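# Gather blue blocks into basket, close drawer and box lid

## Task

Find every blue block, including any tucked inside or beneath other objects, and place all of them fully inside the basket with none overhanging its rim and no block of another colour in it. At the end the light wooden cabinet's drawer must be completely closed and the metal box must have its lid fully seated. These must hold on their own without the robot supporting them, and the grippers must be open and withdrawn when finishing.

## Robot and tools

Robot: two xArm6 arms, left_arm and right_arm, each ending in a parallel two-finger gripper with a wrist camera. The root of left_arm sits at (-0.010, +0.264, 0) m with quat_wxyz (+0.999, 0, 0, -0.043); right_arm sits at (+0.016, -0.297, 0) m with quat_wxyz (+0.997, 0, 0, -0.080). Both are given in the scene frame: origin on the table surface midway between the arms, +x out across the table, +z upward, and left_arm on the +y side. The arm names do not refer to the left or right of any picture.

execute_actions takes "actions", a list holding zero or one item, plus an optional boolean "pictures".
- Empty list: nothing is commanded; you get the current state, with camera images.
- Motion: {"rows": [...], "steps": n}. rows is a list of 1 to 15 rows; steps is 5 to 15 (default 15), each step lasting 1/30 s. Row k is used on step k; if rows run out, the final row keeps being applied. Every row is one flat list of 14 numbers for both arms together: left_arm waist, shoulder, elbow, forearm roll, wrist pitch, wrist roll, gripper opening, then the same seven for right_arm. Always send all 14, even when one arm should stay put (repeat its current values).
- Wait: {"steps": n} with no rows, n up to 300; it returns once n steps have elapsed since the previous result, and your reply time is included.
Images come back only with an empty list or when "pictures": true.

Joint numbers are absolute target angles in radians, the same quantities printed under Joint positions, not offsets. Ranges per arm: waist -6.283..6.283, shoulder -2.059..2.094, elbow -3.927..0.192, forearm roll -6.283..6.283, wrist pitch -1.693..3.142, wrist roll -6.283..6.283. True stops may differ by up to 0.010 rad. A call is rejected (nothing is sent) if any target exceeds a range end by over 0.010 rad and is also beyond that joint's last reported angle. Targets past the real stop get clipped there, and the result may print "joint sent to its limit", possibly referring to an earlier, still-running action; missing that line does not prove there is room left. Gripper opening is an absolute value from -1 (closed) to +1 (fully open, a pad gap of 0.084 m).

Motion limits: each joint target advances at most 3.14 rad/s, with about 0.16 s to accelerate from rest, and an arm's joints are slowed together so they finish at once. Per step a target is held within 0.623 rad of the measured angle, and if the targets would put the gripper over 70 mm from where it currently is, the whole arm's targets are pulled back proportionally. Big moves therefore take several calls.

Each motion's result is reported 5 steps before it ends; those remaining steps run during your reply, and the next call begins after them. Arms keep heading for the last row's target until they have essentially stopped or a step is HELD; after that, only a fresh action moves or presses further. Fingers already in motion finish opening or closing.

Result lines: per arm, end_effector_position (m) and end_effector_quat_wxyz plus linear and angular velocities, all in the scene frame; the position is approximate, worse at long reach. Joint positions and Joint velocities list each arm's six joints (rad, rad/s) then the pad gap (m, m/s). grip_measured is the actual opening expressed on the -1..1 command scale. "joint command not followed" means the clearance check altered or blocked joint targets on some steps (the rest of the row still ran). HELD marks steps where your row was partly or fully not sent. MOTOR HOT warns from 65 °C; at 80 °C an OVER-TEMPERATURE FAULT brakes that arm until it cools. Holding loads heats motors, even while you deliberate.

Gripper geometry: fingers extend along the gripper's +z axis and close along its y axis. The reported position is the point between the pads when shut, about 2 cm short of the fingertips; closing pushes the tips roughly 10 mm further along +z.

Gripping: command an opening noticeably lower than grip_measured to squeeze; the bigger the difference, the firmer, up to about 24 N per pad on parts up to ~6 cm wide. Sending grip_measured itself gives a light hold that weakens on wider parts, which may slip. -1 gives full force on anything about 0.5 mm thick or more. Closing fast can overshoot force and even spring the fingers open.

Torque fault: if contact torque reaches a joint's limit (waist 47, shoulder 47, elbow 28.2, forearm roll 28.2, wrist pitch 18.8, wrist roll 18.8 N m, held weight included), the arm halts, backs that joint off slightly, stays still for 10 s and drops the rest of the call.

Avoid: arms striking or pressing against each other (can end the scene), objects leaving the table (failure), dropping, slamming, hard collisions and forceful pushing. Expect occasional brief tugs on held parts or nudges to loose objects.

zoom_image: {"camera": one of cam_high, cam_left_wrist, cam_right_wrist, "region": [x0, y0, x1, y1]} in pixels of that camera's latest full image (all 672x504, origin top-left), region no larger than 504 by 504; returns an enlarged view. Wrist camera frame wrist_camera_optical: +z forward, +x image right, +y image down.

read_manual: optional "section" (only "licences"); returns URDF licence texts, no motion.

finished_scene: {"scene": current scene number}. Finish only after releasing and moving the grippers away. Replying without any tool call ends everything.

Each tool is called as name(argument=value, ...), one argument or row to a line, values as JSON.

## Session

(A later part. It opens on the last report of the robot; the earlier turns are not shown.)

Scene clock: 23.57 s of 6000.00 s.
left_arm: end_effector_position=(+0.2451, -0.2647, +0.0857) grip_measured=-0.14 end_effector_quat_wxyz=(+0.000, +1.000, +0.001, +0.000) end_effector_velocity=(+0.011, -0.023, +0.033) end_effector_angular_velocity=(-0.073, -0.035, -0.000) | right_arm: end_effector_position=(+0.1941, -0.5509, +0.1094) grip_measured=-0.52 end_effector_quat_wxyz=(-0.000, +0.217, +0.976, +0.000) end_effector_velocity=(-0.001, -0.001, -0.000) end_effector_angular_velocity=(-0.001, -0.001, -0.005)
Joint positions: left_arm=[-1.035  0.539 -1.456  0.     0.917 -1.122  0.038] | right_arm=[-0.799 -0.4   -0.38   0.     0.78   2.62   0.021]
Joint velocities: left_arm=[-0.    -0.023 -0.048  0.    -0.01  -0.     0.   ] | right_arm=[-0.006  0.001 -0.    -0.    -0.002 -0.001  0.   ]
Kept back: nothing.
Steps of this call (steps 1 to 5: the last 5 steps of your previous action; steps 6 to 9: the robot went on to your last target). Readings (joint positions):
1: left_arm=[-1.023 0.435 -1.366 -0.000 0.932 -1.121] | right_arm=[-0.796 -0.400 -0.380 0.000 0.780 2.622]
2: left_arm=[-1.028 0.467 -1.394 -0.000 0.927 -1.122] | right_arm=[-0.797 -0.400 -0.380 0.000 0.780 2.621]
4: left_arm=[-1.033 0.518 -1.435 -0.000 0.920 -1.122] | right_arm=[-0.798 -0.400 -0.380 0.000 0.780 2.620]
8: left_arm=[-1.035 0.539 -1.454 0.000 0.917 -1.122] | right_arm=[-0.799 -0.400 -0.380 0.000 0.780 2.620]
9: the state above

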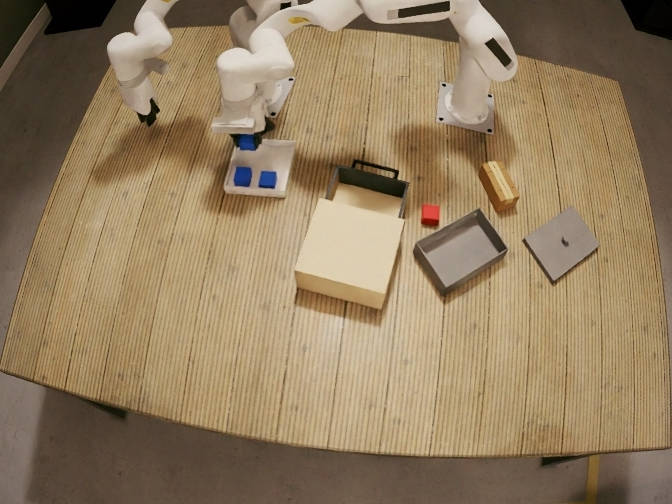

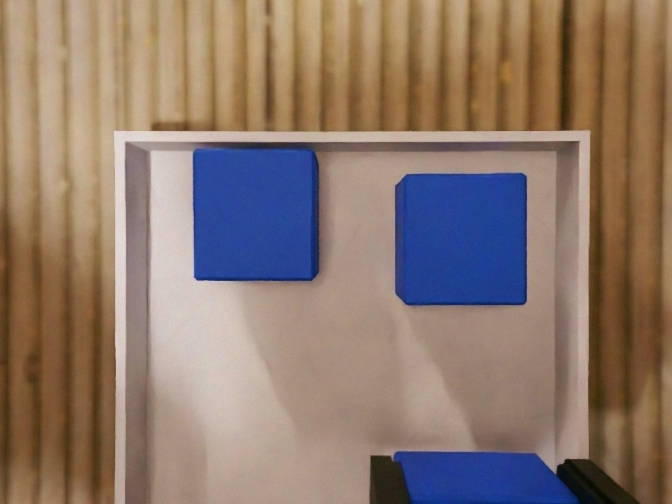

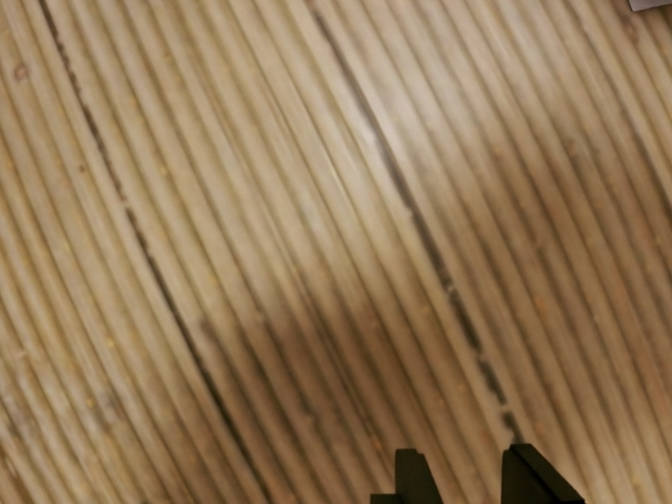

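execute_actions(
  actions=[
    {"rows":[[-1.036,0.552,-1.459,0,0.907,-1.122,-0.7,-0.8,-0.4,-0.38,0,0.78,2.62,-0.5],[-1.037,0.567,-1.46,0,0.893,-1.123,-0.7,-0.8,-0.4,-0.38,0,0.78,2.62,-0.5],[-1.0375,0.582,-1.458,0,0.876,-1.1235,-0.7,-0.8,-0.4,-0.38,0,0.78,2.62,-0.5],[-1.0375,0.596,-1.454,0,0.858,-1.1235,-0.7,-0.8,-0.4,-0.38,0,0.78,2.62,-0.5],[-1.0375,0.608,-1.451,0,0.843,-1.1235,-0.7,-0.8,-0.4,-0.38,0,0.78,2.62,-0.5],[-1.0375,0.617,-1.4495,0,0.8325,-1.1235,-0.7,-0.8,-0.4,-0.38,0,0.78,2.62,-0.5],[-1.0375,0.623,-1.4487,0,0.8257,-1.1235,-0.7,-0.8,-0.4,-0.38,0,0.78,2.62,-0.5],[-1.0375,0.627,-1.4482,0,0.8212,-1.1235,-0.7,-0.8,-0.4,-0.38,0,0.78,2.62,-0.5],[-1.0375,0.629,-1.448,0,0.819,-1.1235,-0.7,-0.8,-0.4,-0.38,0,0.78,2.62,-0.5],[-1.0375,0.629,-1.448,0,0.819,-1.1235,-0.7,-0.8,-0.4,-0.38,0,0.78,2.62,-0.5],[-1.0375,0.629,-1.448,0,0.819,-1.1235,-0.7,-0.8,-0.4,-0.38,0,0.78,2.62,-0.5],[-1.0375,0.629,-1.448,0,0.819,-1.1235,-0.5,-0.8,-0.4,-0.38,0,0.78,2.62,-0.5],[-1.0375,0.629,-1.448,0,0.819,-1.1235,-0.3,-0.8,-0.4,-0.38,0,0.78,2.62,-0.5],[-1.0375,0.629,-1.448,0,0.819,-1.1235,-0.1,-0.8,-0.4,-0.38,0,0.78,2.62,-0.5],[-1.0375,0.629,-1.448,0,0.819,-1.1235,0.03,-0.8,-0.4,-0.38,0,0.78,2.62,-0.5]],"steps":15},
  ],
)

execute_actions(
  actions=[
    {"rows":[[-1.0375,0.629,-1.448,0,0.819,-1.1235,0.03,-0.8,-0.4,-0.38,0,0.78,2.62,-0.5],[-1.0375,0.629,-1.448,0,0.819,-1.1235,0.03,-0.8,-0.4,-0.38,0,0.78,2.62,-0.5],[-1.0375,0.62,-1.449,0,0.829,-1.1235,0.03,-0.8,-0.4,-0.38,0,0.78,2.62,-0.5],[-1.0375,0.605,-1.452,0,0.847,-1.1235,0.03,-0.8,-0.4,-0.38,0,0.78,2.62,-0.5],[-1.0375,0.585,-1.457,0,0.872,-1.1235,0.03,-0.8,-0.4,-0.38,0,0.78,2.62,-0.5],[-1.0375,0.565,-1.463,0,0.898,-1.1235,0.03,-0.8,-0.4,-0.38,0,0.78,2.62,-0.5],[-1.0356,0.5408,-1.4576,0,0.9168,-1.1216,0.03,-0.8,-0.4,-0.38,0,0.78,2.62,-0.5],[-1.03,0.505,-1.425,0,0.92,-1.12,0.03,-0.79,-0.4,-0.38,0,0.78,2.62,-0.5],[-1.025,0.465,-1.385,0,0.92,-1.11,0.03,-0.77,-0.4,-0.38,0,0.78,2.62,-0.5],[-1.015,0.42,-1.34,0,0.92,-1.1,0.03,-0.75,-0.4,-0.38,0,0.78,2.62,-0.5],[-1.005,0.375,-1.294,0,0.919,-1.09,0.03,-0.72,-0.4,-0.38,0,0.78,2.62,-0.5],[-0.995,0.33,-1.248,0,0.918,-1.08,0.03,-0.69,-0.4,-0.38,0,0.78,2.62,-0.5],[-0.985,0.29,-1.205,0,0.915,-1.07,0.03,-0.655,-0.4,-0.38,0,0.78,2.62,-0.5],[-0.972,0.25,-1.163,0,0.913,-1.06,0.03,-0.62,-0.4,-0.38,0,0.78,2.62,-0.5],[-0.958,0.21,-1.121,0,0.911,-1.05,0.03,-0.58,-0.4,-0.38,0,0.78,2.62,-0.5]],"steps":15},
  ],
)

execute_actions(
  actions=[
    {"rows":[[-0.943,0.17,-1.079,0,0.909,-1.04,0.1,-0.54,-0.4,-0.38,0,0.78,2.62,-0.5],[-0.927,0.13,-1.037,0,0.907,-1.03,0.2,-0.5,-0.4,-0.38,0,0.78,2.62,-0.5],[-0.91,0.09,-0.995,0,0.905,-1.02,0.3,-0.455,-0.4,-0.38,0,0.78,2.62,-0.5],[-0.892,0.05,-0.953,0,0.903,-1.005,0.4,-0.41,-0.4,-0.38,0,0.78,2.62,-0.5],[-0.872,0.012,-0.913,0,0.901,-0.99,0.5,-0.365,-0.4,-0.38,0,0.78,2.62,-0.5],[-0.85,-0.026,-0.873,0,0.899,-0.975,0.6,-0.32,-0.4,-0.38,0,0.78,2.62,-0.5],[-0.827,-0.064,-0.833,0,0.897,-0.96,0.7,-0.275,-0.4,-0.38,0,0.78,2.62,-0.5],[-0.803,-0.102,-0.793,0,0.895,-0.945,0.7,-0.23,-0.4,-0.38,0,0.78,2.62,-0.5],[-0.777,-0.14,-0.753,0,0.893,-0.925,0.7,-0.185,-0.4,-0.38,0,0.78,2.62,-0.5],[-0.75,-0.177,-0.714,0,0.891,-0.905,0.7,-0.14,-0.4,-0.38,0,0.78,2.62,-0.5],[-0.72,-0.213,-0.676,0,0.889,-0.885,0.7,-0.095,-0.4,-0.38,0,0.78,2.62,-0.5],[-0.688,-0.248,-0.639,0,0.887,-0.865,0.7,-0.05,-0.4,-0.38,0,0.78,2.62,-0.5],[-0.654,-0.282,-0.603,0,0.885,-0.84,0.7,-0.005,-0.4,-0.38,0,0.78,2.62,-0.5],[-0.618,-0.315,-0.568,0,0.883,-0.815,0.7,0.04,-0.4,-0.38,0,0.78,2.62,-0.5],[-0.58,-0.347,-0.534,0,0.881,-0.79,0.7,0.085,-0.4,-0.38,0,0.78,2.62,-0.5]],"steps":15},
  ],
)

execute_actions(
  actions=[
    {"rows":[[-0.54,-0.377,-0.502,0,0.879,-0.76,0.7,0.13,-0.4,-0.38,0,0.78,2.62,-0.5],[-0.5,-0.405,-0.472,0,0.877,-0.73,0.7,0.175,-0.4,-0.38,0,0.78,2.62,-0.5],[-0.455,-0.43,-0.445,0,0.875,-0.7,0.7,0.22,-0.4,-0.38,0,0.78,2.62,-0.5],[-0.41,-0.453,-0.42,0,0.873,-0.67,0.7,0.265,-0.4,-0.385,0,0.785,2.62,-0.5],[-0.365,-0.474,-0.397,0,0.871,-0.64,0.7,0.31,-0.4,-0.39,0,0.79,2.62,-0.5],[-0.32,-0.493,-0.376,0,0.869,-0.61,0.7,0.355,-0.4,-0.395,0,0.795,2.62,-0.5],[-0.272,-0.51,-0.357,0,0.867,-0.58,0.7,0.4,-0.4,-0.4,0,0.8,2.62,-0.5],[-0.224,-0.525,-0.34,0,0.865,-0.55,0.7,0.445,-0.395,-0.41,0,0.805,2.62,-0.5],[-0.175,-0.538,-0.325,0,0.863,-0.52,0.7,0.49,-0.39,-0.42,0,0.81,2.62,-0.5],[-0.125,-0.548,-0.313,0,0.861,-0.485,0.7,0.535,-0.38,-0.43,0,0.81,2.62,-0.5],[-0.075,-0.555,-0.305,0,0.86,-0.45,0.7,0.575,-0.37,-0.44,0,0.81,2.62,-0.5],[-0.025,-0.56,-0.2993,0,0.8593,-0.415,0.7,0.615,-0.36,-0.45,0,0.81,2.62,-0.5],[0.025,-0.56,-0.2993,0,0.8593,-0.38,0.7,0.655,-0.345,-0.465,0,0.81,2.62,-0.5],[0.075,-0.56,-0.2993,0,0.8593,-0.345,0.7,0.695,-0.33,-0.48,0,0.81,2.62,-0.5],[0.125,-0.56,-0.2993,0,0.8593,-0.31,0.7,0.735,-0.31,-0.5,0,0.81,2.62,-0.5]],"steps":15},
  ],
)

execute_actions(
  actions=[
    {"rows":[[0.175,-0.56,-0.2993,0,0.8593,-0.28,0.7,0.77,-0.29,-0.52,0,0.81,2.62,-0.5],[0.22,-0.56,-0.2993,0,0.8593,-0.25,0.7,0.805,-0.27,-0.54,0,0.81,2.62,-0.5],[0.26,-0.56,-0.2993,0,0.8593,-0.225,0.7,0.84,-0.245,-0.565,0,0.81,2.62,-0.5],[0.29,-0.56,-0.2993,0,0.8593,-0.205,0.7,0.872,-0.22,-0.59,0,0.81,2.62,-0.5],[0.3128,-0.56,-0.2993,0,0.8593,-0.19,0.7,0.903,-0.195,-0.615,0,0.81,2.62,-0.5],[0.3128,-0.56,-0.2993,0,0.8593,-0.19,0.7,0.933,-0.17,-0.64,0,0.81,2.62,-0.5],[0.3128,-0.56,-0.2993,0,0.8593,-0.19,0.7,0.96,-0.145,-0.665,0,0.81,2.62,-0.5],[0.3128,-0.56,-0.2993,0,0.8593,-0.19,0.7,0.985,-0.12,-0.688,0,0.808,2.62,-0.5],[0.3128,-0.56,-0.2993,0,0.8593,-0.19,0.7,1.008,-0.095,-0.711,0,0.806,2.62,-0.5],[0.3128,-0.56,-0.2993,0,0.8593,-0.19,0.7,1.027,-0.073,-0.732,0,0.805,2.62,-0.5],[0.3128,-0.56,-0.2993,0,0.8593,-0.19,0.7,1.041,-0.056,-0.748,0,0.804,2.62,-0.5],[0.3128,-0.56,-0.2993,0,0.8593,-0.19,0.7,1.0492,-0.0453,-0.7577,0,0.803,2.62,-0.5]],"steps":15},
  ],
)

execute_actions(
  actions=[
    {"steps":8},
  ],
  pictures=true,
)

Scene clock: 25.90 s of 6000.00 s.
left_arm: end_effector_position=(+0.2441, -0.2663, +0.0388) grip_measured=-0.14 end_effector_quat_wxyz=(-0.002, +1.000, +0.000, -0.001) end_effector_velocity=(+0.016, -0.026, -0.025) end_effector_angular_velocity=(-0.085, -0.041, +0.005) | right_arm: end_effector_position=(+0.1938, -0.5511, +0.1094) grip_measured=-0.52 end_effector_quat_wxyz=(-0.000, +0.218, +0.976, -0.000) end_effector_velocity=(+0.000, +0.000, +0.000) end_effector_angular_velocity=(+0.000, -0.000, -0.000)
Joint positions: left_arm=[-1.037  0.624 -1.447  0.     0.829 -1.123  0.038] | right_arm=[-0.8   -0.4   -0.38  -0.     0.78   2.62   0.021]
Joint velocities: left_arm=[ 0.005  0.079 -0.026 -0.    -0.147 -0.     0.   ] | right_arm=[-0.    -0.001  0.     0.     0.     0.     0.   ]
Steps of this call (steps 1 to 30: the robot went on to your last target; steps 31 to 60: nothing new was sent; steps 61 to 70: the first 10 steps of this action). Readings (joint positions):
61: left_arm=[-1.036 0.541 -1.458 -0.000 0.917 -1.122] | right_arm=[-0.800 -0.400 -0.380 0.000 0.780 2.620]
62: left_arm=[-1.036 0.543 -1.458 -0.000 0.914 -1.122] | right_arm=[-0.800 -0.400 -0.380 -0.000 0.780 2.620]
64: left_arm=[-1.036 0.557 -1.461 -0.000 0.897 -1.123] | right_arm=[-0.800 -0.400 -0.380 0.000 0.780 2.620]
68: left_arm=[-1.038 0.609 -1.450 0.000 0.844 -1.123] | right_arm=[-0.800 -0.400 -0.380 0.000 0.780 2.620]
70: the state above

Scene clock: 26.40 s of 6000.00 s.
left_arm: end_effector_position=(+0.2450, -0.2641, +0.0850) grip_measured=+0.02 end_effector_quat_wxyz=(+0.003, +1.000, +0.000, +0.001) end_effector_velocity=(+0.014, +0.095, +0.332) end_effector_angular_velocity=(-0.189, -0.091, +0.010) | right_arm: end_effector_position=(+0.1961, -0.5495, +0.1094) grip_measured=-0.52 end_effector_quat_wxyz=(-0.000, +0.213, +0.977, +0.000) end_effector_velocity=(+0.071, +0.051, -0.000) end_effector_angular_velocity=(+0.000, +0.001, +0.282)
Joint positions: left_arm=[-1.034  0.534 -1.445 -0.     0.905 -1.121  0.045] | right_arm=[-0.791 -0.4   -0.38  -0.     0.78   2.62   0.021]
Joint velocities: left_arm=[ 0.092 -0.91   0.464 -0.001  0.236  0.083  0.   ] | right_arm=[ 0.281  0.     0.001 -0.001 -0.    -0.    -0.   ]
Steps of this call (steps 1 to 5: the last 5 steps of your previous action; steps 6 to 15: the first 10 steps of this action). Readings (joint positions):
6: left_arm=[-1.037 0.628 -1.449 0.000 0.819 -1.124] | right_arm=[-0.800 -0.400 -0.380 -0.000 0.780 2.620]
7: left_arm=[-1.037 0.629 -1.447 -0.000 0.819 -1.124] | right_arm=[-0.800 -0.400 -0.380 -0.000 0.780 2.620]
9: left_arm=[-1.038 0.629 -1.446 -0.000 0.822 -1.124] | right_arm=[-0.800 -0.400 -0.380 0.000 0.780 2.620]
13: left_arm=[-1.037 0.584 -1.454 -0.000 0.878 -1.123] | right_arm=[-0.800 -0.400 -0.380 -0.000 0.780 2.620]
15: the state above

Scene clock: 26.90 s of 6000.00 s.
left_arm: end_effector_position=(+0.2514, -0.0794, +0.1495) grip_measured=+0.70 end_effector_quat_wxyz=(+0.000, +1.000, +0.023, +0.000) end_effector_velocity=(+0.034, +0.452, +0.026) end_effector_angular_velocity=(+0.002, +0.001, +0.217) | right_arm: end_effector_position=(+0.2947, -0.4333, +0.1095) grip_measured=-0.52 end_effector_quat_wxyz=(+0.000, -0.033, +0.999, -0.000) end_effector_velocity=(+0.181, +0.371, -0.000) end_effector_angular_velocity=(+0.001, +0.000, +1.329)
Joint positions: left_arm=[-0.833 -0.049 -0.849  0.     0.898 -0.965  0.073] | right_arm=[-0.295 -0.4   -0.38   0.     0.78   2.62   0.021]
Joint velocities: left_arm=[ 0.697 -1.145  1.207 -0.    -0.059  0.479  0.001] | right_arm=[ 1.329  0.    -0.     0.     0.     0.    -0.   ]
Steps of this call (steps 1 to 5: the last 5 steps of your previous action; steps 6 to 15: the first 10 steps of this action). Readings (joint positions):
6: left_arm=[-0.987 0.308 -1.224 0.000 0.915 -1.074] | right_arm=[-0.657 -0.400 -0.380 -0.000 0.780 2.620]
7: left_arm=[-0.975 0.267 -1.181 0.000 0.914 -1.064] | right_arm=[-0.623 -0.400 -0.380 -0.000 0.780 2.620]
9: left_arm=[-0.947 0.187 -1.097 0.000 0.910 -1.044] | right_arm=[-0.550 -0.400 -0.380 0.000 0.780 2.620]
13: left_arm=[-0.877 0.028 -0.930 0.000 0.902 -0.995] | right_arm=[-0.383 -0.400 -0.380 0.000 0.780 2.620]
15: the state above

Scene clock: 27.40 s of 6000.00 s.
left_arm: end_effector_position=(+0.2668, +0.1533, +0.1287) grip_measured=+0.70 end_effector_quat_wxyz=(-0.000, +0.994, +0.108, -0.000) end_effector_velocity=(+0.017, +0.436, -0.062) end_effector_angular_velocity=(-0.000, -0.000, +0.501) | right_arm: end_effector_position=(+0.3227, -0.2289, +0.1150) grip_measured=-0.52 end_effector_quat_wxyz=(+0.000, -0.361, +0.933, -0.000) end_effector_velocity=(-0.035, +0.426, +0.063) end_effector_angular_velocity=(+0.010, -0.044, +1.347)
Joint positions: left_arm=[-0.294 -0.498 -0.37   0.     0.868 -0.595  0.073] | right_arm=[ 0.378 -0.399 -0.399  0.     0.798  2.62   0.021]
Joint velocities: left_arm=[ 1.379 -0.496  0.554  0.    -0.058  0.877  0.   ] | right_arm=[ 1.347  0.042 -0.23  -0.     0.143  0.    -0.   ]
Steps of this call (steps 1 to 5: the last 5 steps of your previous action; steps 6 to 15: the first 10 steps of this action). Readings (joint positions):
6: left_arm=[-0.661 -0.269 -0.616 0.000 0.886 -0.845] | right_arm=[-0.027 -0.400 -0.380 0.000 0.780 2.620]
7: left_arm=[-0.626 -0.303 -0.581 0.000 0.884 -0.821] | right_arm=[0.018 -0.400 -0.380 0.000 0.780 2.620]
9: left_arm=[-0.551 -0.364 -0.516 0.000 0.880 -0.768] | right_arm=[0.108 -0.400 -0.380 0.000 0.780 2.620]
13: left_arm=[-0.384 -0.461 -0.411 0.000 0.872 -0.653] | right_arm=[0.288 -0.400 -0.387 0.000 0.788 2.620]
15: the state above

Scene clock: 27.90 s of 6000.00 s.
left_arm: end_effector_position=(+0.2630, +0.3253, +0.1200) grip_measured=+0.70 end_effector_quat_wxyz=(-0.000, +0.978, +0.207, -0.000) end_effector_velocity=(-0.008, +0.025, -0.002) end_effector_angular_velocity=(-0.001, +0.004, +0.004) | right_arm: end_effector_position=(+0.2885, -0.0200, +0.1246) grip_measured=-0.52 end_effector_quat_wxyz=(+0.000, -0.611, +0.792, +0.000) end_effector_velocity=(-0.074, +0.381, -0.018) end_effector_angular_velocity=(+0.003, -0.004, +0.824)
Joint positions: left_arm=[ 0.307 -0.56  -0.3    0.     0.859 -0.195  0.073] | right_arm=[ 0.953 -0.148 -0.662 -0.     0.809  2.62   0.021]
Joint velocities: left_arm=[ 0.094 -0.001  0.005  0.     0.001  0.09  -0.   ] | right_arm=[ 0.824  0.775 -0.741 -0.    -0.038  0.     0.   ]
Steps of this call (steps 1 to 5: the last 5 steps of your previous action; steps 6 to 15: the first 10 steps of this action). Readings (joint positions):
6: left_arm=[-0.004 -0.555 -0.304 -0.000 0.860 -0.400] | right_arm=[0.637 -0.348 -0.462 0.000 0.810 2.620]
7: left_arm=[0.045 -0.557 -0.302 -0.000 0.860 -0.366] | right_arm=[0.678 -0.332 -0.478 0.000 0.810 2.620]
9: left_arm=[0.143 -0.559 -0.301 -0.000 0.859 -0.301] | right_arm=[0.755 -0.294 -0.515 0.000 0.810 2.620]
13: left_arm=[0.290 -0.559 -0.300 0.000 0.859 -0.207] | right_arm=[0.894 -0.199 -0.611 -0.000 0.810 2.620]
15: the state above

Scene clock: 28.17 s of 6000.00 s.
left_arm: end_effector_position=(+0.2627, +0.3265, +0.1200) grip_measured=+0.70 end_effector_quat_wxyz=(+0.000, +0.978, +0.206, -0.000) end_effector_velocity=(-0.000, +0.002, +0.000) end_effector_angular_velocity=(-0.001, -0.002, +0.009) | right_arm: end_effector_position=(+0.2785, +0.0256, +0.1197) grip_measured=-0.52 end_effector_quat_wxyz=(+0.001, +0.647, -0.762, +0.000) end_effector_velocity=(+0.001, +0.007, +0.003) end_effector_angular_velocity=(+0.007, -0.005, +0.008)
Joint positions: left_arm=[ 0.311 -0.56  -0.299 -0.     0.859 -0.19   0.073] | right_arm=[ 1.047 -0.047 -0.755  0.     0.803  2.62   0.021]
Joint velocities: left_arm=[ 0.008 -0.001 -0.    -0.002 -0.001  0.001  0.   ] | right_arm=[ 0.008  0.009 -0.018  0.    -0.    -0.     0.   ]
Kept back: nothing.
Steps of this call (steps 1 to 5: the last 5 steps of your previous action; steps 6 to 8: the robot went on to your last target). Readings (joint positions):
1: left_arm=[0.309 -0.560 -0.299 -0.000 0.859 -0.193] | right_arm=[0.979 -0.122 -0.686 0.000 0.808 2.620]
2: left_arm=[0.310 -0.560 -0.299 -0.000 0.859 -0.192] | right_arm=[1.002 -0.098 -0.708 0.000 0.806 2.620]
4: left_arm=[0.310 -0.560 -0.299 -0.000 0.859 -0.191] | right_arm=[1.035 -0.061 -0.742 0.000 0.804 2.620]
8: the state above

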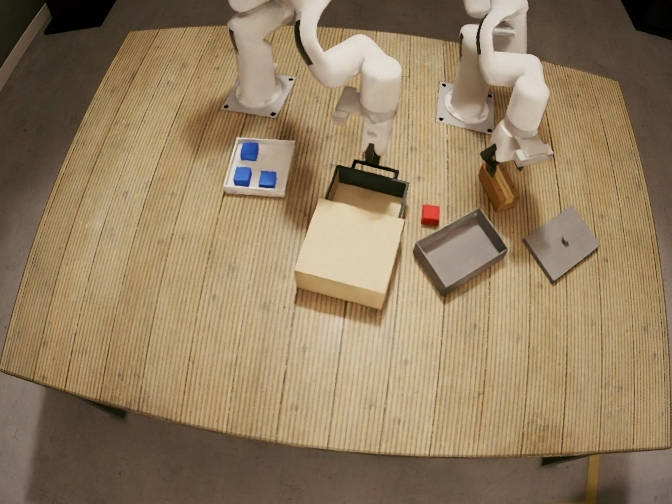

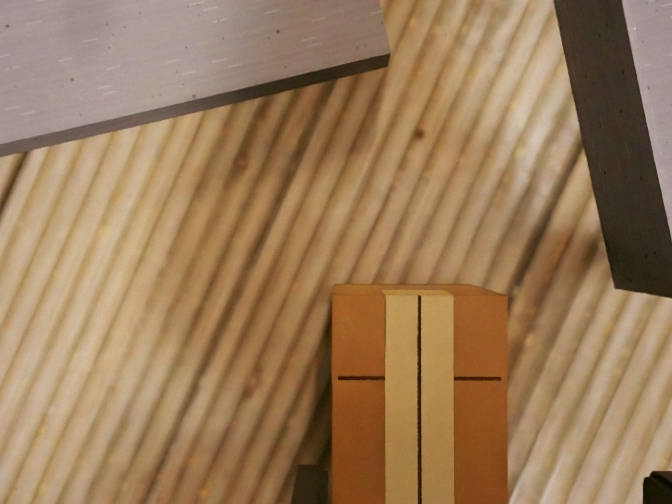

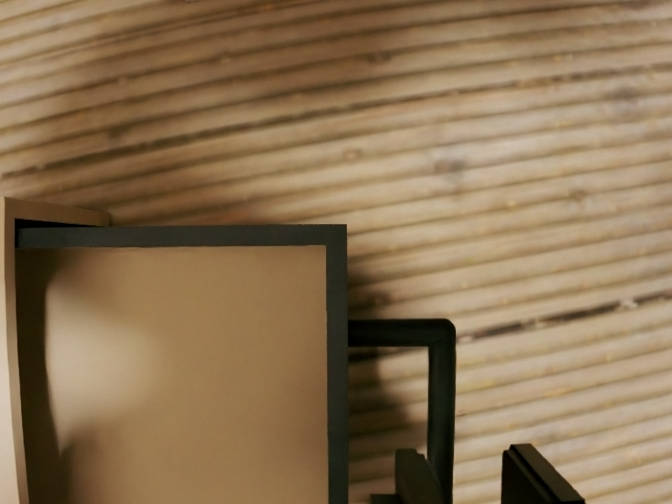

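execute_actions(
  actions=[
    {"rows":[[0.32,-0.545,-0.292,0,0.837,-0.183,0.7,1.0492,-0.035,-0.753,0,0.788,2.62,-0.5],[0.328,-0.515,-0.278,0,0.793,-0.175,0.7,1.0492,-0.022,-0.747,0,0.769,2.62,-0.5],[0.332,-0.48,-0.262,0,0.742,-0.171,0.7,1.0492,-0.005,-0.74,0,0.745,2.62,-0.5],[0.332,-0.4405,-0.2465,0,0.687,-0.171,0.7,1.0492,0.012,-0.733,0,0.721,2.62,-0.5],[0.332,-0.4,-0.237,0,0.637,-0.171,0.7,1.0492,0.027,-0.727,0,0.7,2.62,-0.5],[0.332,-0.365,-0.229,0,0.594,-0.171,0.7,1.0492,0.038,-0.723,0,0.685,2.62,-0.5],[0.332,-0.335,-0.224,0,0.559,-0.171,0.7,1.0492,0.0459,-0.7199,0,0.674,2.62,-0.5],[0.332,-0.315,-0.221,0,0.536,-0.171,0.7,1.0492,0.0459,-0.7199,0,0.674,2.62,-0.5],[0.332,-0.3038,-0.2194,0,0.5232,-0.171,0.7,1.0492,0.0459,-0.7199,0,0.674,2.62,-0.5],[0.332,-0.3038,-0.2194,0,0.5232,-0.171,0.7,1.0492,0.0459,-0.7199,0,0.674,2.62,-0.6],[0.332,-0.3038,-0.2194,0,0.5232,-0.171,0.6,1.0492,0.0459,-0.7199,0,0.674,2.62,-0.7],[0.332,-0.3038,-0.2194,0,0.5232,-0.171,0.5,1.0492,0.0459,-0.7199,0,0.674,2.62,-0.78],[0.332,-0.3038,-0.2194,0,0.5232,-0.171,0.4,1.0492,0.0459,-0.7199,0,0.674,2.62,-0.85],[0.332,-0.3038,-0.2194,0,0.5232,-0.171,0.3,1.0492,0.0459,-0.7199,0,0.674,2.62,-0.92],[0.332,-0.3038,-0.2194,0,0.5232,-0.171,0.2,1.0492,0.0459,-0.7199,0,0.674,2.62,-1]],"steps":15},
  ],
)

execute_actions(
  actions=[
    {"rows":[[0.332,-0.3038,-0.2194,0,0.5232,-0.171,0.05,1.0492,0.0459,-0.7199,0,0.674,2.62,-1],[0.332,-0.3038,-0.2194,0,0.5232,-0.171,-0.1,1.043,0.051,-0.726,0,0.675,2.614,-1],[0.332,-0.3038,-0.2194,0,0.5232,-0.171,-0.1,1.036,0.056,-0.733,0,0.677,2.607,-1],[0.332,-0.315,-0.221,0,0.536,-0.171,-0.1,1.028,0.062,-0.741,0,0.679,2.599,-1],[0.332,-0.335,-0.224,0,0.559,-0.171,-0.1,1.018,0.07,-0.751,0,0.681,2.589,-1],[0.332,-0.365,-0.229,0,0.594,-0.171,-0.1,1.006,0.08,-0.763,0,0.683,2.577,-1],[0.332,-0.4,-0.237,0,0.637,-0.171,-0.1,0.993,0.091,-0.777,0,0.686,2.564,-1],[0.332,-0.4405,-0.2465,0,0.687,-0.171,-0.1,0.979,0.103,-0.792,0,0.689,2.55,-1],[0.332,-0.47,-0.258,0,0.728,-0.171,-0.1,0.965,0.114,-0.807,0,0.693,2.536,-1],[0.332,-0.495,-0.269,0,0.764,-0.171,-0.1,0.9516,0.1257,-0.8221,0,0.6964,2.5226,-1],[0.332,-0.515,-0.278,0,0.793,-0.171,-0.1,0.94,0.137,-0.837,0,0.70,2.511,-1],[0.34,-0.515,-0.278,0,0.793,-0.171,-0.1,0.928,0.149,-0.853,0,0.704,2.499,-1],[0.36,-0.515,-0.278,0,0.793,-0.171,-0.1,0.916,0.16,-0.869,0,0.709,2.487,-1],[0.39,-0.515,-0.278,0,0.793,-0.171,-0.1,0.906,0.17,-0.883,0,0.713,2.477,-1],[0.43,-0.515,-0.278,0,0.793,-0.171,-0.1,0.897,0.18,-0.895,0,0.715,2.468,-1]],"steps":15},
  ],
)

execute_actions(
  actions=[
    {"rows":[[0.48,-0.515,-0.278,0,0.793,-0.171,-0.1,0.889,0.188,-0.906,0,0.718,2.46,-1],[0.53,-0.515,-0.278,0,0.793,-0.171,-0.1,0.883,0.194,-0.915,0,0.721,2.454,-1],[0.58,-0.515,-0.278,0,0.793,-0.171,-0.1,0.878,0.2,-0.922,0,0.722,2.449,-1],[0.63,-0.515,-0.278,0,0.793,-0.171,-0.1,0.874,0.204,-0.928,0,0.724,2.445,-1],[0.68,-0.515,-0.278,0,0.793,-0.171,-0.1,0.871,0.207,-0.932,0,0.725,2.442,-1],[0.73,-0.515,-0.278,0,0.793,-0.171,-0.1,0.869,0.209,-0.935,0,0.726,2.44,-1],[0.78,-0.515,-0.278,0,0.793,-0.171,-0.1,0.867,0.211,-0.9375,0,0.7265,2.438,-1],[0.83,-0.515,-0.278,0,0.793,-0.171,-0.1,0.865,0.213,-0.94,0,0.727,2.436,-1],[0.88,-0.515,-0.278,0,0.793,-0.171,-0.1,0.8635,0.2146,-0.9423,0,0.7277,2.4345,-1],[0.93,-0.515,-0.278,0,0.793,-0.171,-0.1,0.862,0.2162,-0.9446,0,0.7284,2.433,-1],[0.98,-0.51,-0.276,0,0.786,-0.171,-0.1,0.8605,0.218,-0.947,0,0.729,2.4315,-1],[1.03,-0.495,-0.269,0,0.764,-0.171,-0.1,0.859,0.2196,-0.9492,0,0.7296,2.43,-1],[1.07,-0.47,-0.258,0,0.728,-0.171,-0.1,0.859,0.2196,-0.9492,0,0.7296,2.43,-1],[1.1,-0.4405,-0.2465,0,0.687,-0.171,-0.1,0.859,0.2196,-0.9492,0,0.7296,2.43,-1],[1.12,-0.42,-0.2415,0,0.6615,-0.171,-0.1,0.859,0.2196,-0.9492,0,0.7296,2.43,-1]],"steps":15},
  ],
)

execute_actions(
  actions=[
    {"steps":7},
  ],
  pictures=true,
)

Scene clock: 29.70 s of 6000.00 s.
left_arm: end_effector_position=(+0.2601, +0.3318, +0.0563) grip_measured=+0.70 end_effector_quat_wxyz=(+0.000, +0.978, +0.207, -0.003) end_effector_velocity=(-0.025, -0.006, -0.224) end_effector_angular_velocity=(-0.015, +0.059, -0.004) | right_arm: end_effector_position=(+0.2768, +0.0249, +0.0779) grip_measured=-0.55 end_effector_quat_wxyz=(+0.004, +0.648, -0.761, +0.001) end_effector_velocity=(-0.006, -0.008, -0.057) end_effector_angular_velocity=(-0.014, +0.011, +0.000)
Joint positions: left_arm=[ 0.332 -0.352 -0.227  0.     0.585 -0.171  0.073] | right_arm=[ 1.049  0.043 -0.718  0.     0.683  2.62   0.02 ]
Joint velocities: left_arm=[ 0.002  0.843  0.185 -0.    -0.967  0.006 -0.   ] | right_arm=[-0.     0.118  0.058 -0.001 -0.157 -0.    -0.096]
Steps of this call (steps 1 to 30: the robot went on to your last target; steps 31 to 36: nothing new was sent; steps 37 to 46: the first 10 steps of this action). Readings (joint positions):
37: left_arm=[0.313 -0.560 -0.299 -0.000 0.859 -0.190] | right_arm=[1.049 -0.045 -0.758 -0.000 0.803 2.620]
38: left_arm=[0.314 -0.558 -0.298 -0.000 0.854 -0.189] | right_arm=[1.049 -0.044 -0.757 -0.000 0.799 2.620]
40: left_arm=[0.322 -0.535 -0.289 -0.000 0.817 -0.181] | right_arm=[1.049 -0.030 -0.752 -0.000 0.777 2.620]
44: left_arm=[0.331 -0.417 -0.244 0.000 0.662 -0.172] | right_arm=[1.049 0.026 -0.727 0.000 0.703 2.620]
46: the state above

Scene clock: 30.20 s of 6000.00 s.
left_arm: end_effector_position=(+0.2611, +0.3321, +0.0685) grip_measured=+0.29 end_effector_quat_wxyz=(+0.000, +0.978, +0.207, -0.001) end_effector_velocity=(+0.019, +0.005, +0.249) end_effector_angular_velocity=(+0.012, -0.046, +0.001) | right_arm: end_effector_position=(+0.3084, +0.0223, +0.0779) grip_measured=-0.81 end_effector_quat_wxyz=(+0.001, +0.648, -0.761, +0.000) end_effector_velocity=(+0.200, -0.034, +0.000) end_effector_angular_velocity=(+0.001, -0.002, -0.009)
Joint positions: left_arm=[ 0.332 -0.398 -0.237  0.     0.637 -0.171  0.056] | right_arm=[ 0.989  0.095 -0.781  0.     0.688  2.56   0.008]
Joint velocities: left_arm=[ 0.001 -0.889 -0.238  0.001  1.079 -0.001 -0.   ] | right_arm=[-0.393  0.322 -0.415 -0.002  0.091 -0.383 -0.   ]
Steps of this call (steps 1 to 5: the last 5 steps of your previous action; steps 6 to 15: the first 10 steps of this action). Readings (joint positions):
6: left_arm=[0.332 -0.305 -0.220 -0.000 0.525 -0.171] | right_arm=[1.049 0.046 -0.720 0.000 0.675 2.620]
7: left_arm=[0.332 -0.305 -0.221 -0.000 0.524 -0.171] | right_arm=[1.049 0.046 -0.720 0.000 0.675 2.620]
9: left_arm=[0.332 -0.305 -0.220 -0.000 0.524 -0.171] | right_arm=[1.045 0.050 -0.724 0.000 0.676 2.615]
13: left_arm=[0.332 -0.345 -0.225 0.000 0.573 -0.171] | right_arm=[1.013 0.074 -0.756 0.000 0.683 2.584]
15: the state above

Scene clock: 30.70 s of 6000.00 s.
left_arm: end_effector_position=(+0.2101, +0.4375, +0.1041) grip_measured=+0.29 end_effector_quat_wxyz=(+0.000, +0.913, +0.407, -0.000) end_effector_velocity=(-0.255, +0.326, +0.002) end_effector_angular_velocity=(+0.003, -0.004, +1.476) | right_arm: end_effector_position=(+0.3760, +0.0108, +0.0782) grip_measured=-0.81 end_effector_quat_wxyz=(-0.000, +0.648, -0.761, -0.000) end_effector_velocity=(+0.032, -0.006, -0.000) end_effector_angular_velocity=(+0.001, -0.000, +0.004)
Joint positions: left_arm=[ 0.753 -0.514 -0.278  0.     0.793 -0.171  0.056] | right_arm=[ 0.867  0.211 -0.938  0.     0.726  2.438  0.008]
Joint velocities: left_arm=[ 1.475 -0.004 -0.003  0.     0.002 -0.     0.   ] | right_arm=[-0.055  0.059 -0.081  0.001  0.022 -0.059  0.   ]
Steps of this call (steps 1 to 5: the last 5 steps of your previous action; steps 6 to 15: the first 10 steps of this action). Readings (joint positions):
6: left_arm=[0.371 -0.513 -0.279 -0.000 0.784 -0.171] | right_arm=[0.915 0.161 -0.870 -0.000 0.710 2.487]
7: left_arm=[0.398 -0.514 -0.279 -0.000 0.788 -0.171] | right_arm=[0.905 0.172 -0.884 -0.000 0.713 2.477]
9: left_arm=[0.471 -0.514 -0.277 -0.000 0.792 -0.171] | right_arm=[0.888 0.188 -0.907 -0.000 0.718 2.460]
13: left_arm=[0.655 -0.514 -0.278 0.000 0.793 -0.171] | right_arm=[0.871 0.207 -0.932 -0.000 0.725 2.442]
15: the state above

Scene clock: 30.93 s of 6000.00 s.
left_arm: end_effector_position=(+0.1451, +0.4993, +0.0866) grip_measured=+0.29 end_effector_quat_wxyz=(-0.001, +0.837, +0.547, +0.002) end_effector_velocity=(-0.238, +0.091, -0.237) end_effector_angular_velocity=(-0.144, +0.095, +0.880) | right_arm: end_effector_position=(+0.3800, +0.0102, +0.0781) grip_measured=-0.81 end_effector_quat_wxyz=(-0.000, +0.649, -0.761, -0.000) end_effector_velocity=(+0.003, -0.001, -0.000) end_effector_angular_velocity=(+0.000, -0.001, +0.001)
Joint positions: left_arm=[ 1.073 -0.458 -0.256 -0.     0.71  -0.171  0.056] | right_arm=[ 0.86   0.219 -0.949  0.     0.73   2.43   0.008]
Joint velocities: left_arm=[ 0.88   0.687  0.291  0.    -0.805  0.    -0.   ] | right_arm=[-0.004  0.005 -0.005 -0.001 -0.001 -0.005  0.   ]
Kept back: nothing.
Steps of this call (steps 1 to 5: the last 5 steps of your previous action; steps 6 to 7: the robot went on to your last target). Readings (joint positions):
1: left_arm=[0.802 -0.514 -0.278 0.000 0.793 -0.171] | right_arm=[0.865 0.213 -0.941 0.000 0.727 2.436]
2: left_arm=[0.851 -0.514 -0.278 0.000 0.793 -0.171] | right_arm=[0.864 0.215 -0.943 0.000 0.728 2.434]
4: left_arm=[0.950 -0.510 -0.276 -0.000 0.785 -0.171] | right_arm=[0.862 0.217 -0.947 0.000 0.729 2.431]
7: the state above

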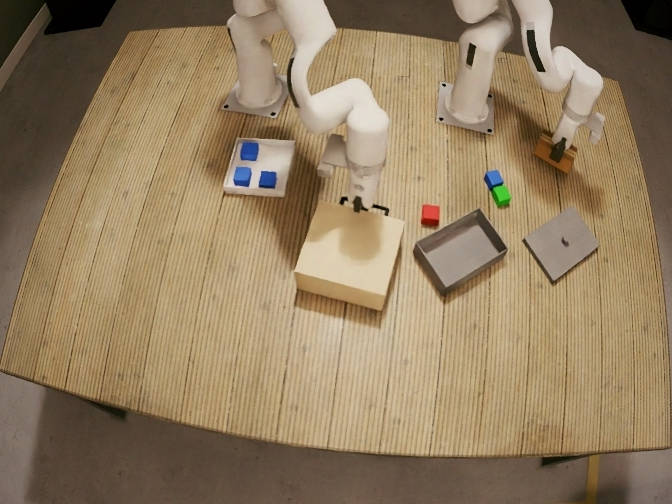

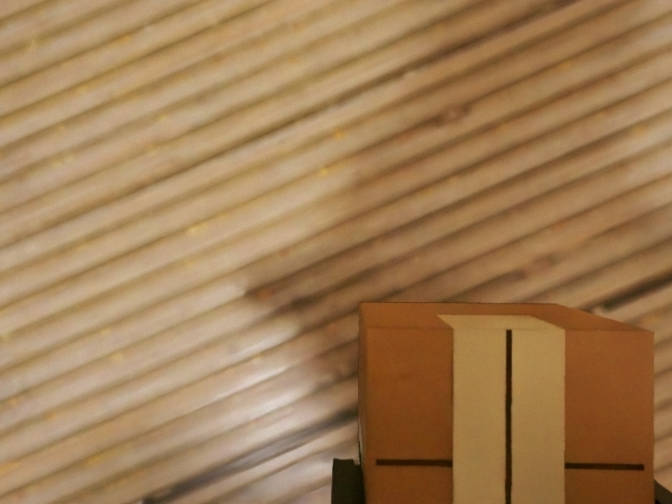

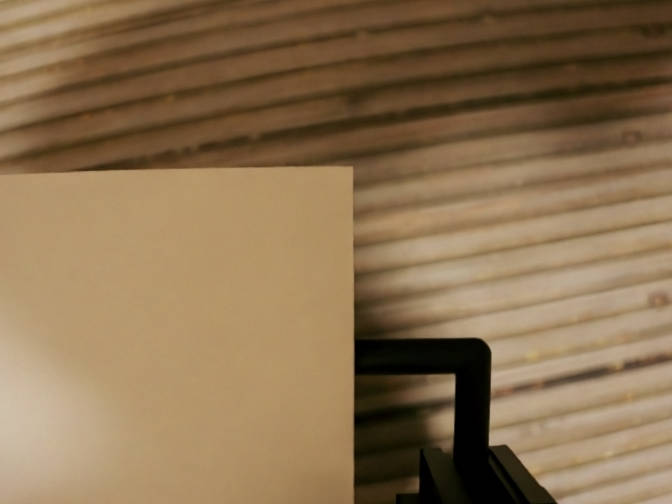

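execute_actions(
  actions=[
    {"rows":[[1.12,-0.4,-0.237,0,0.637,-0.171,-0.1,0.8605,0.218,-0.947,0,0.729,2.4315,-0.85],[1.12,-0.375,-0.231,0,0.606,-0.171,-0.1,0.8605,0.218,-0.947,0,0.729,2.4315,-0.7],[1.12,-0.35,-0.2265,0,0.5765,-0.171,-0.1,0.8605,0.218,-0.947,0,0.729,2.4315,-0.5],[1.12,-0.33,-0.223,0,0.553,-0.171,-0.1,0.8605,0.218,-0.947,0,0.729,2.4315,-0.5],[1.12,-0.317,-0.221,0,0.538,-0.171,-0.1,0.8605,0.218,-0.947,0,0.729,2.4315,-0.5],[1.12,-0.31,-0.22,0,0.53,-0.171,-0.1,0.8605,0.208,-0.951,0,0.743,2.4315,-0.5],[1.12,-0.306,-0.2197,0,0.5257,-0.171,-0.1,0.8605,0.197,-0.955,0,0.758,2.4315,-0.5],[1.12,-0.306,-0.2197,0,0.5257,-0.171,-0.1,0.8605,0.184,-0.961,0,0.777,2.4315,-0.5],[1.12,-0.306,-0.2197,0,0.5257,-0.171,-0.1,0.8605,0.169,-0.968,0,0.799,2.4315,-0.5],[1.12,-0.306,-0.2197,0,0.5257,-0.171,0.1,0.8605,0.154,-0.975,0,0.821,2.4315,-0.5],[1.12,-0.306,-0.2197,0,0.5257,-0.171,0.3,0.8605,0.139,-0.982,0,0.843,2.4315,-0.5],[1.12,-0.306,-0.2197,0,0.5257,-0.171,0.5,0.86,0.12,-0.97,0,0.85,2.4,-0.5],[1.12,-0.306,-0.2197,0,0.5257,-0.171,0.65,0.86,0.095,-0.945,0,0.85,2.37,-0.5],[1.12,-0.306,-0.2197,0,0.5257,-0.171,0.65,0.86,0.07,-0.92,0,0.85,2.34,-0.5],[1.12,-0.325,-0.222,0,0.547,-0.171,0.65,0.86,0.04,-0.89,0,0.85,2.31,-0.5]],"steps":15},
  ],
)

execute_actions(
  actions=[
    {"rows":[[1.12,-0.36,-0.228,0,0.588,-0.171,0.65,0.86,0.01,-0.86,0,0.85,2.28,-0.4],[1.12,-0.4,-0.237,0,0.637,-0.171,0.65,0.86,-0.02,-0.83,0,0.85,2.25,-0.3],[1.12,-0.4405,-0.2465,0,0.687,-0.171,0.65,0.86,-0.05,-0.8,0,0.85,2.22,-0.2],[1.12,-0.48,-0.26,0,0.74,-0.171,0.65,0.86,-0.08,-0.77,0,0.85,2.19,-0.1],[1.12,-0.52,-0.265,0,0.785,-0.171,0.65,0.86,-0.11,-0.74,0,0.85,2.16,0],[1.1,-0.555,-0.26,0,0.815,-0.171,0.65,0.86,-0.14,-0.71,0,0.85,2.13,0.1],[1.065,-0.58,-0.25,0,0.83,-0.173,0.65,0.86,-0.17,-0.68,0,0.85,2.1,0.2],[1.02,-0.6,-0.24,0,0.84,-0.175,0.65,0.86,-0.2,-0.65,0,0.85,2.07,0.2],[0.97,-0.62,-0.23,0,0.85,-0.177,0.6,0.86,-0.23,-0.62,0,0.85,2.04,0.2],[0.915,-0.635,-0.22,0,0.855,-0.179,0.5,0.86,-0.26,-0.59,0,0.85,2.01,0.2],[0.86,-0.6496,-0.2114,0,0.861,-0.181,0.4,0.86,-0.29,-0.56,0,0.85,1.98,0.2],[0.805,-0.6496,-0.2114,0,0.861,-0.183,0.3,0.86,-0.32,-0.53,0,0.85,1.95,0.2],[0.75,-0.6496,-0.2114,0,0.861,-0.185,0.2,0.86,-0.35,-0.5,0,0.85,1.92,0.2],[0.695,-0.6496,-0.2114,0,0.861,-0.187,0.2,0.86,-0.38,-0.47,0,0.85,1.89,0.2],[0.64,-0.6496,-0.2114,0,0.861,-0.187,0.2,0.86,-0.41,-0.44,0,0.85,1.86,0.2]],"steps":15},
  ],
)

execute_actions(
  actions=[
    {"rows":[[0.585,-0.6496,-0.2114,0,0.861,-0.187,0.2,0.85,-0.44,-0.415,0,0.855,1.83,0.2],[0.53,-0.6496,-0.2114,0,0.861,-0.187,0.2,0.83,-0.47,-0.385,0,0.855,1.8,0.2],[0.475,-0.6496,-0.2114,0,0.861,-0.187,0.2,0.81,-0.5,-0.355,0,0.855,1.78,0.2],[0.425,-0.6496,-0.2114,0,0.861,-0.187,0.2,0.78,-0.525,-0.333,0,0.858,1.76,0.2],[0.38,-0.6496,-0.2114,0,0.861,-0.187,0.2,0.75,-0.545,-0.314,0,0.859,1.75,0.2],[0.345,-0.6496,-0.2114,0,0.861,-0.187,0.2,0.72,-0.56,-0.2993,0,0.8593,1.74,0.2],[0.325,-0.6496,-0.2114,0,0.861,-0.187,0.2,0.7,-0.56,-0.2993,0,0.8593,1.74,0.2],[0.316,-0.6496,-0.2114,0,0.861,-0.187,0.2,0.69,-0.56,-0.2993,0,0.8593,1.74,0.2]],"steps":13},
  ],
)

execute_actions(
  actions=[
    {"steps":6},
  ],
  pictures=true,
)

Scene clock: 32.47 s of 6000.00 s.
left_arm: end_effector_position=(+0.1320, +0.5033, +0.0454) grip_measured=+0.29 end_effector_quat_wxyz=(+0.001, +0.824, +0.567, -0.002) end_effector_velocity=(+0.007, +0.012, -0.009) end_effector_angular_velocity=(+0.036, -0.021, +0.000) | right_arm: end_effector_position=(+0.3791, +0.0089, +0.0898) grip_measured=-0.52 end_effector_quat_wxyz=(+0.002, +0.648, -0.762, +0.000) end_effector_velocity=(+0.008, +0.010, +0.189) end_effector_angular_velocity=(+0.018, -0.021, +0.003)
Joint positions: left_arm=[ 1.12  -0.308 -0.219  0.     0.532 -0.171  0.057] | right_arm=[ 0.86   0.194 -0.956 -0.     0.766  2.431  0.021]
Joint velocities: left_arm=[ 0.     0.068 -0.006 -0.    -0.104  0.     0.001] | right_arm=[ 0.005 -0.349 -0.162  0.001  0.483  0.001  0.   ]
Steps of this call (steps 1 to 30: the robot went on to your last target; steps 31 to 36: nothing new was sent; steps 37 to 46: the first 10 steps of this action). Readings (joint positions):
37: left_arm=[1.120 -0.420 -0.241 -0.000 0.661 -0.171] | right_arm=[0.859 0.220 -0.949 0.000 0.730 2.430]
38: left_arm=[1.120 -0.417 -0.241 -0.000 0.656 -0.171] | right_arm=[0.859 0.219 -0.949 -0.000 0.729 2.430]
40: left_arm=[1.120 -0.392 -0.237 -0.000 0.624 -0.171] | right_arm=[0.859 0.219 -0.948 -0.001 0.728 2.431]
44: left_arm=[1.120 -0.320 -0.220 0.000 0.546 -0.171] | right_arm=[0.859 0.212 -0.949 -0.001 0.740 2.431]
46: the state above

Scene clock: 32.97 s of 6000.00 s.
left_arm: end_effector_position=(+0.1416, +0.4932, +0.1083) grip_measured=+0.57 end_effector_quat_wxyz=(-0.002, +0.837, +0.547, +0.005) end_effector_velocity=(+0.180, -0.247, +0.090) end_effector_angular_velocity=(-0.004, +0.004, -1.002) | right_arm: end_effector_position=(+0.3143, -0.0454, +0.1370) grip_measured=+0.19 end_effector_quat_wxyz=(+0.000, +0.763, -0.646, -0.000) end_effector_velocity=(-0.197, -0.165, +0.008) end_effector_angular_velocity=(+0.004, -0.004, +0.894)
Joint positions: left_arm=[ 1.071 -0.565 -0.255 -0.     0.808 -0.173  0.068] | right_arm=[ 0.86  -0.166 -0.684 -0.     0.85   2.105  0.052]
Joint velocities: left_arm=[-1.043 -0.764  0.196  0.003  0.573 -0.043 -0.099] | right_arm=[ 0.    -0.897  0.89  -0.     0.001 -0.894  0.001]
Steps of this call (steps 1 to 5: the last 5 steps of your previous action; steps 6 to 15: the first 10 steps of this action). Readings (joint positions):
6: left_arm=[1.120 -0.309 -0.220 0.000 0.530 -0.171] | right_arm=[0.860 0.092 -0.946 -0.000 0.844 2.369]
7: left_arm=[1.120 -0.319 -0.221 0.000 0.543 -0.171] | right_arm=[0.860 0.067 -0.920 -0.000 0.846 2.341]
9: left_arm=[1.120 -0.363 -0.228 0.000 0.596 -0.171] | right_arm=[0.860 0.013 -0.862 -0.000 0.849 2.283]
13: left_arm=[1.115 -0.503 -0.258 -0.000 0.755 -0.171] | right_arm=[0.860 -0.106 -0.743 0.000 0.850 2.165]
15: the state above

Scene clock: 33.40 s of 6000.00 s.
left_arm: end_effector_position=(+0.2324, +0.3471, +0.1098) grip_measured=+0.19 end_effector_quat_wxyz=(+0.000, +0.967, +0.256, -0.000) end_effector_velocity=(+0.109, -0.321, -0.000) end_effector_angular_velocity=(-0.000, +0.001, -1.323) | right_arm: end_effector_position=(+0.2535, -0.1370, +0.1219) grip_measured=+0.19 end_effector_quat_wxyz=(+0.000, +0.835, -0.551, -0.000) end_effector_velocity=(+0.021, -0.262, -0.044) end_effector_angular_velocity=(-0.010, +0.014, -0.483)
Joint positions: left_arm=[ 0.416 -0.649 -0.211 -0.     0.861 -0.187  0.052] | right_arm=[ 0.752 -0.535 -0.322  0.     0.858  1.758  0.052]
Joint velocities: left_arm=[-1.322 -0.004  0.002 -0.     0.003  0.     0.   ] | right_arm=[-0.799 -0.465  0.455 -0.001  0.027 -0.316 -0.   ]
Steps of this call (steps 1 to 5: the last 5 steps of your previous action; steps 6 to 13: the first 8 steps of this action). Readings (joint positions):
6: left_arm=[0.783 -0.645 -0.212 0.000 0.859 -0.184] | right_arm=[0.860 -0.345 -0.505 0.000 0.850 1.925]
7: left_arm=[0.730 -0.647 -0.211 0.000 0.860 -0.185] | right_arm=[0.860 -0.375 -0.475 0.000 0.850 1.895]
9: left_arm=[0.622 -0.648 -0.211 -0.000 0.860 -0.186] | right_arm=[0.845 -0.435 -0.418 0.000 0.853 1.836]
13: the state above

Scene clock: 33.60 s of 6000.00 s.
left_arm: end_effector_position=(+0.2392, +0.3233, +0.1098) grip_measured=+0.19 end_effector_quat_wxyz=(+0.000, +0.978, +0.209, -0.000) end_effector_velocity=(+0.003, -0.006, +0.001) end_effector_angular_velocity=(+0.001, -0.005, -0.024) | right_arm: end_effector_position=(+0.2580, -0.1545, +0.1204) grip_measured=+0.19 end_effector_quat_wxyz=(-0.000, +0.823, -0.569, +0.000) end_effector_velocity=(+0.002, -0.003, +0.001) end_effector_angular_velocity=(+0.003, -0.003, -0.005)
Joint positions: left_arm=[ 0.319 -0.649 -0.211  0.     0.861 -0.187  0.052] | right_arm=[ 0.691 -0.558 -0.301 -0.     0.859  1.741  0.052]
Joint velocities: left_arm=[-0.024 -0.002 -0.002  0.    -0.    -0.001 -0.   ] | right_arm=[-0.014 -0.007  0.004  0.001 -0.001 -0.009  0.   ]
Kept back: nothing.
Steps of this call (steps 1 to 5: the last 5 steps of your previous action; step 6: the robot went on to your last target). Readings (joint positions):
1: left_arm=[0.376 -0.649 -0.211 -0.000 0.861 -0.187] | right_arm=[0.727 -0.547 -0.310 -0.000 0.859 1.750]
2: left_arm=[0.347 -0.649 -0.211 -0.000 0.861 -0.187] | right_arm=[0.709 -0.553 -0.304 -0.000 0.859 1.746]
4: left_arm=[0.324 -0.649 -0.211 -0.000 0.861 -0.187] | right_arm=[0.694 -0.557 -0.301 -0.000 0.859 1.742]
6: the state above

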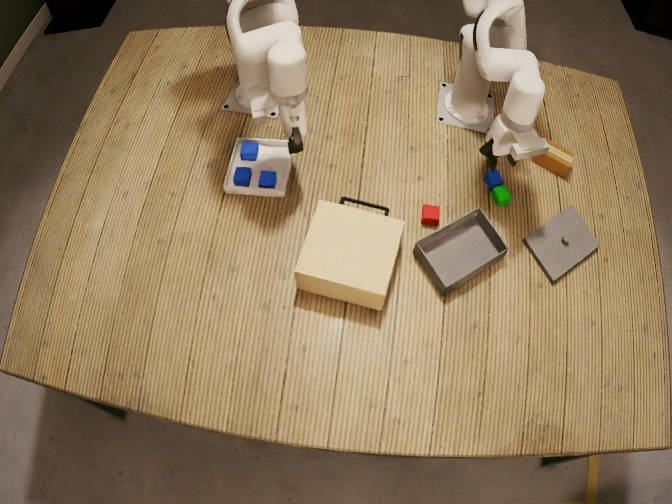

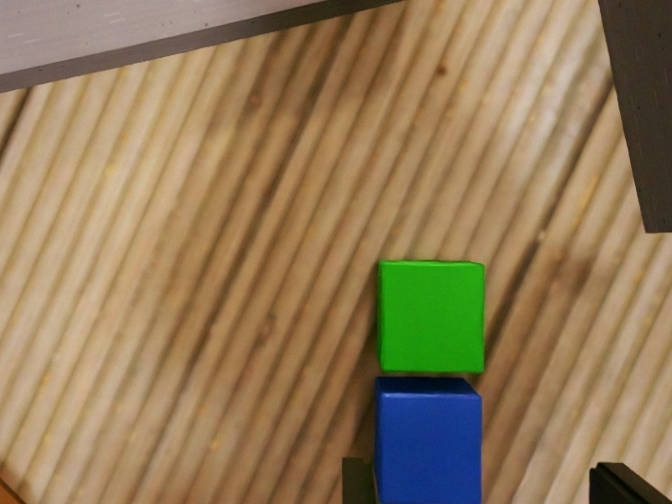

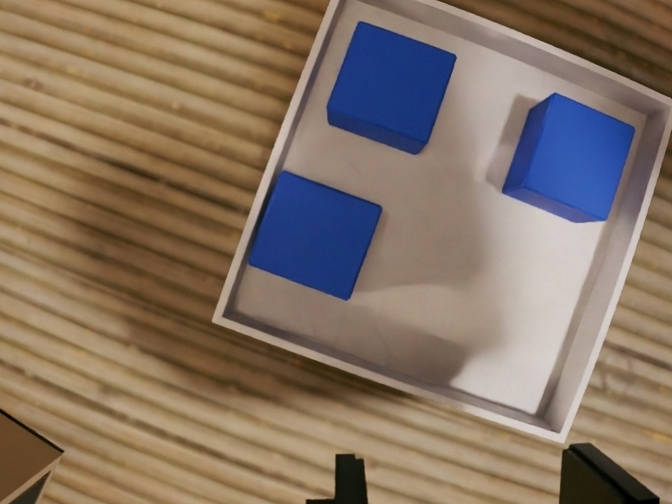

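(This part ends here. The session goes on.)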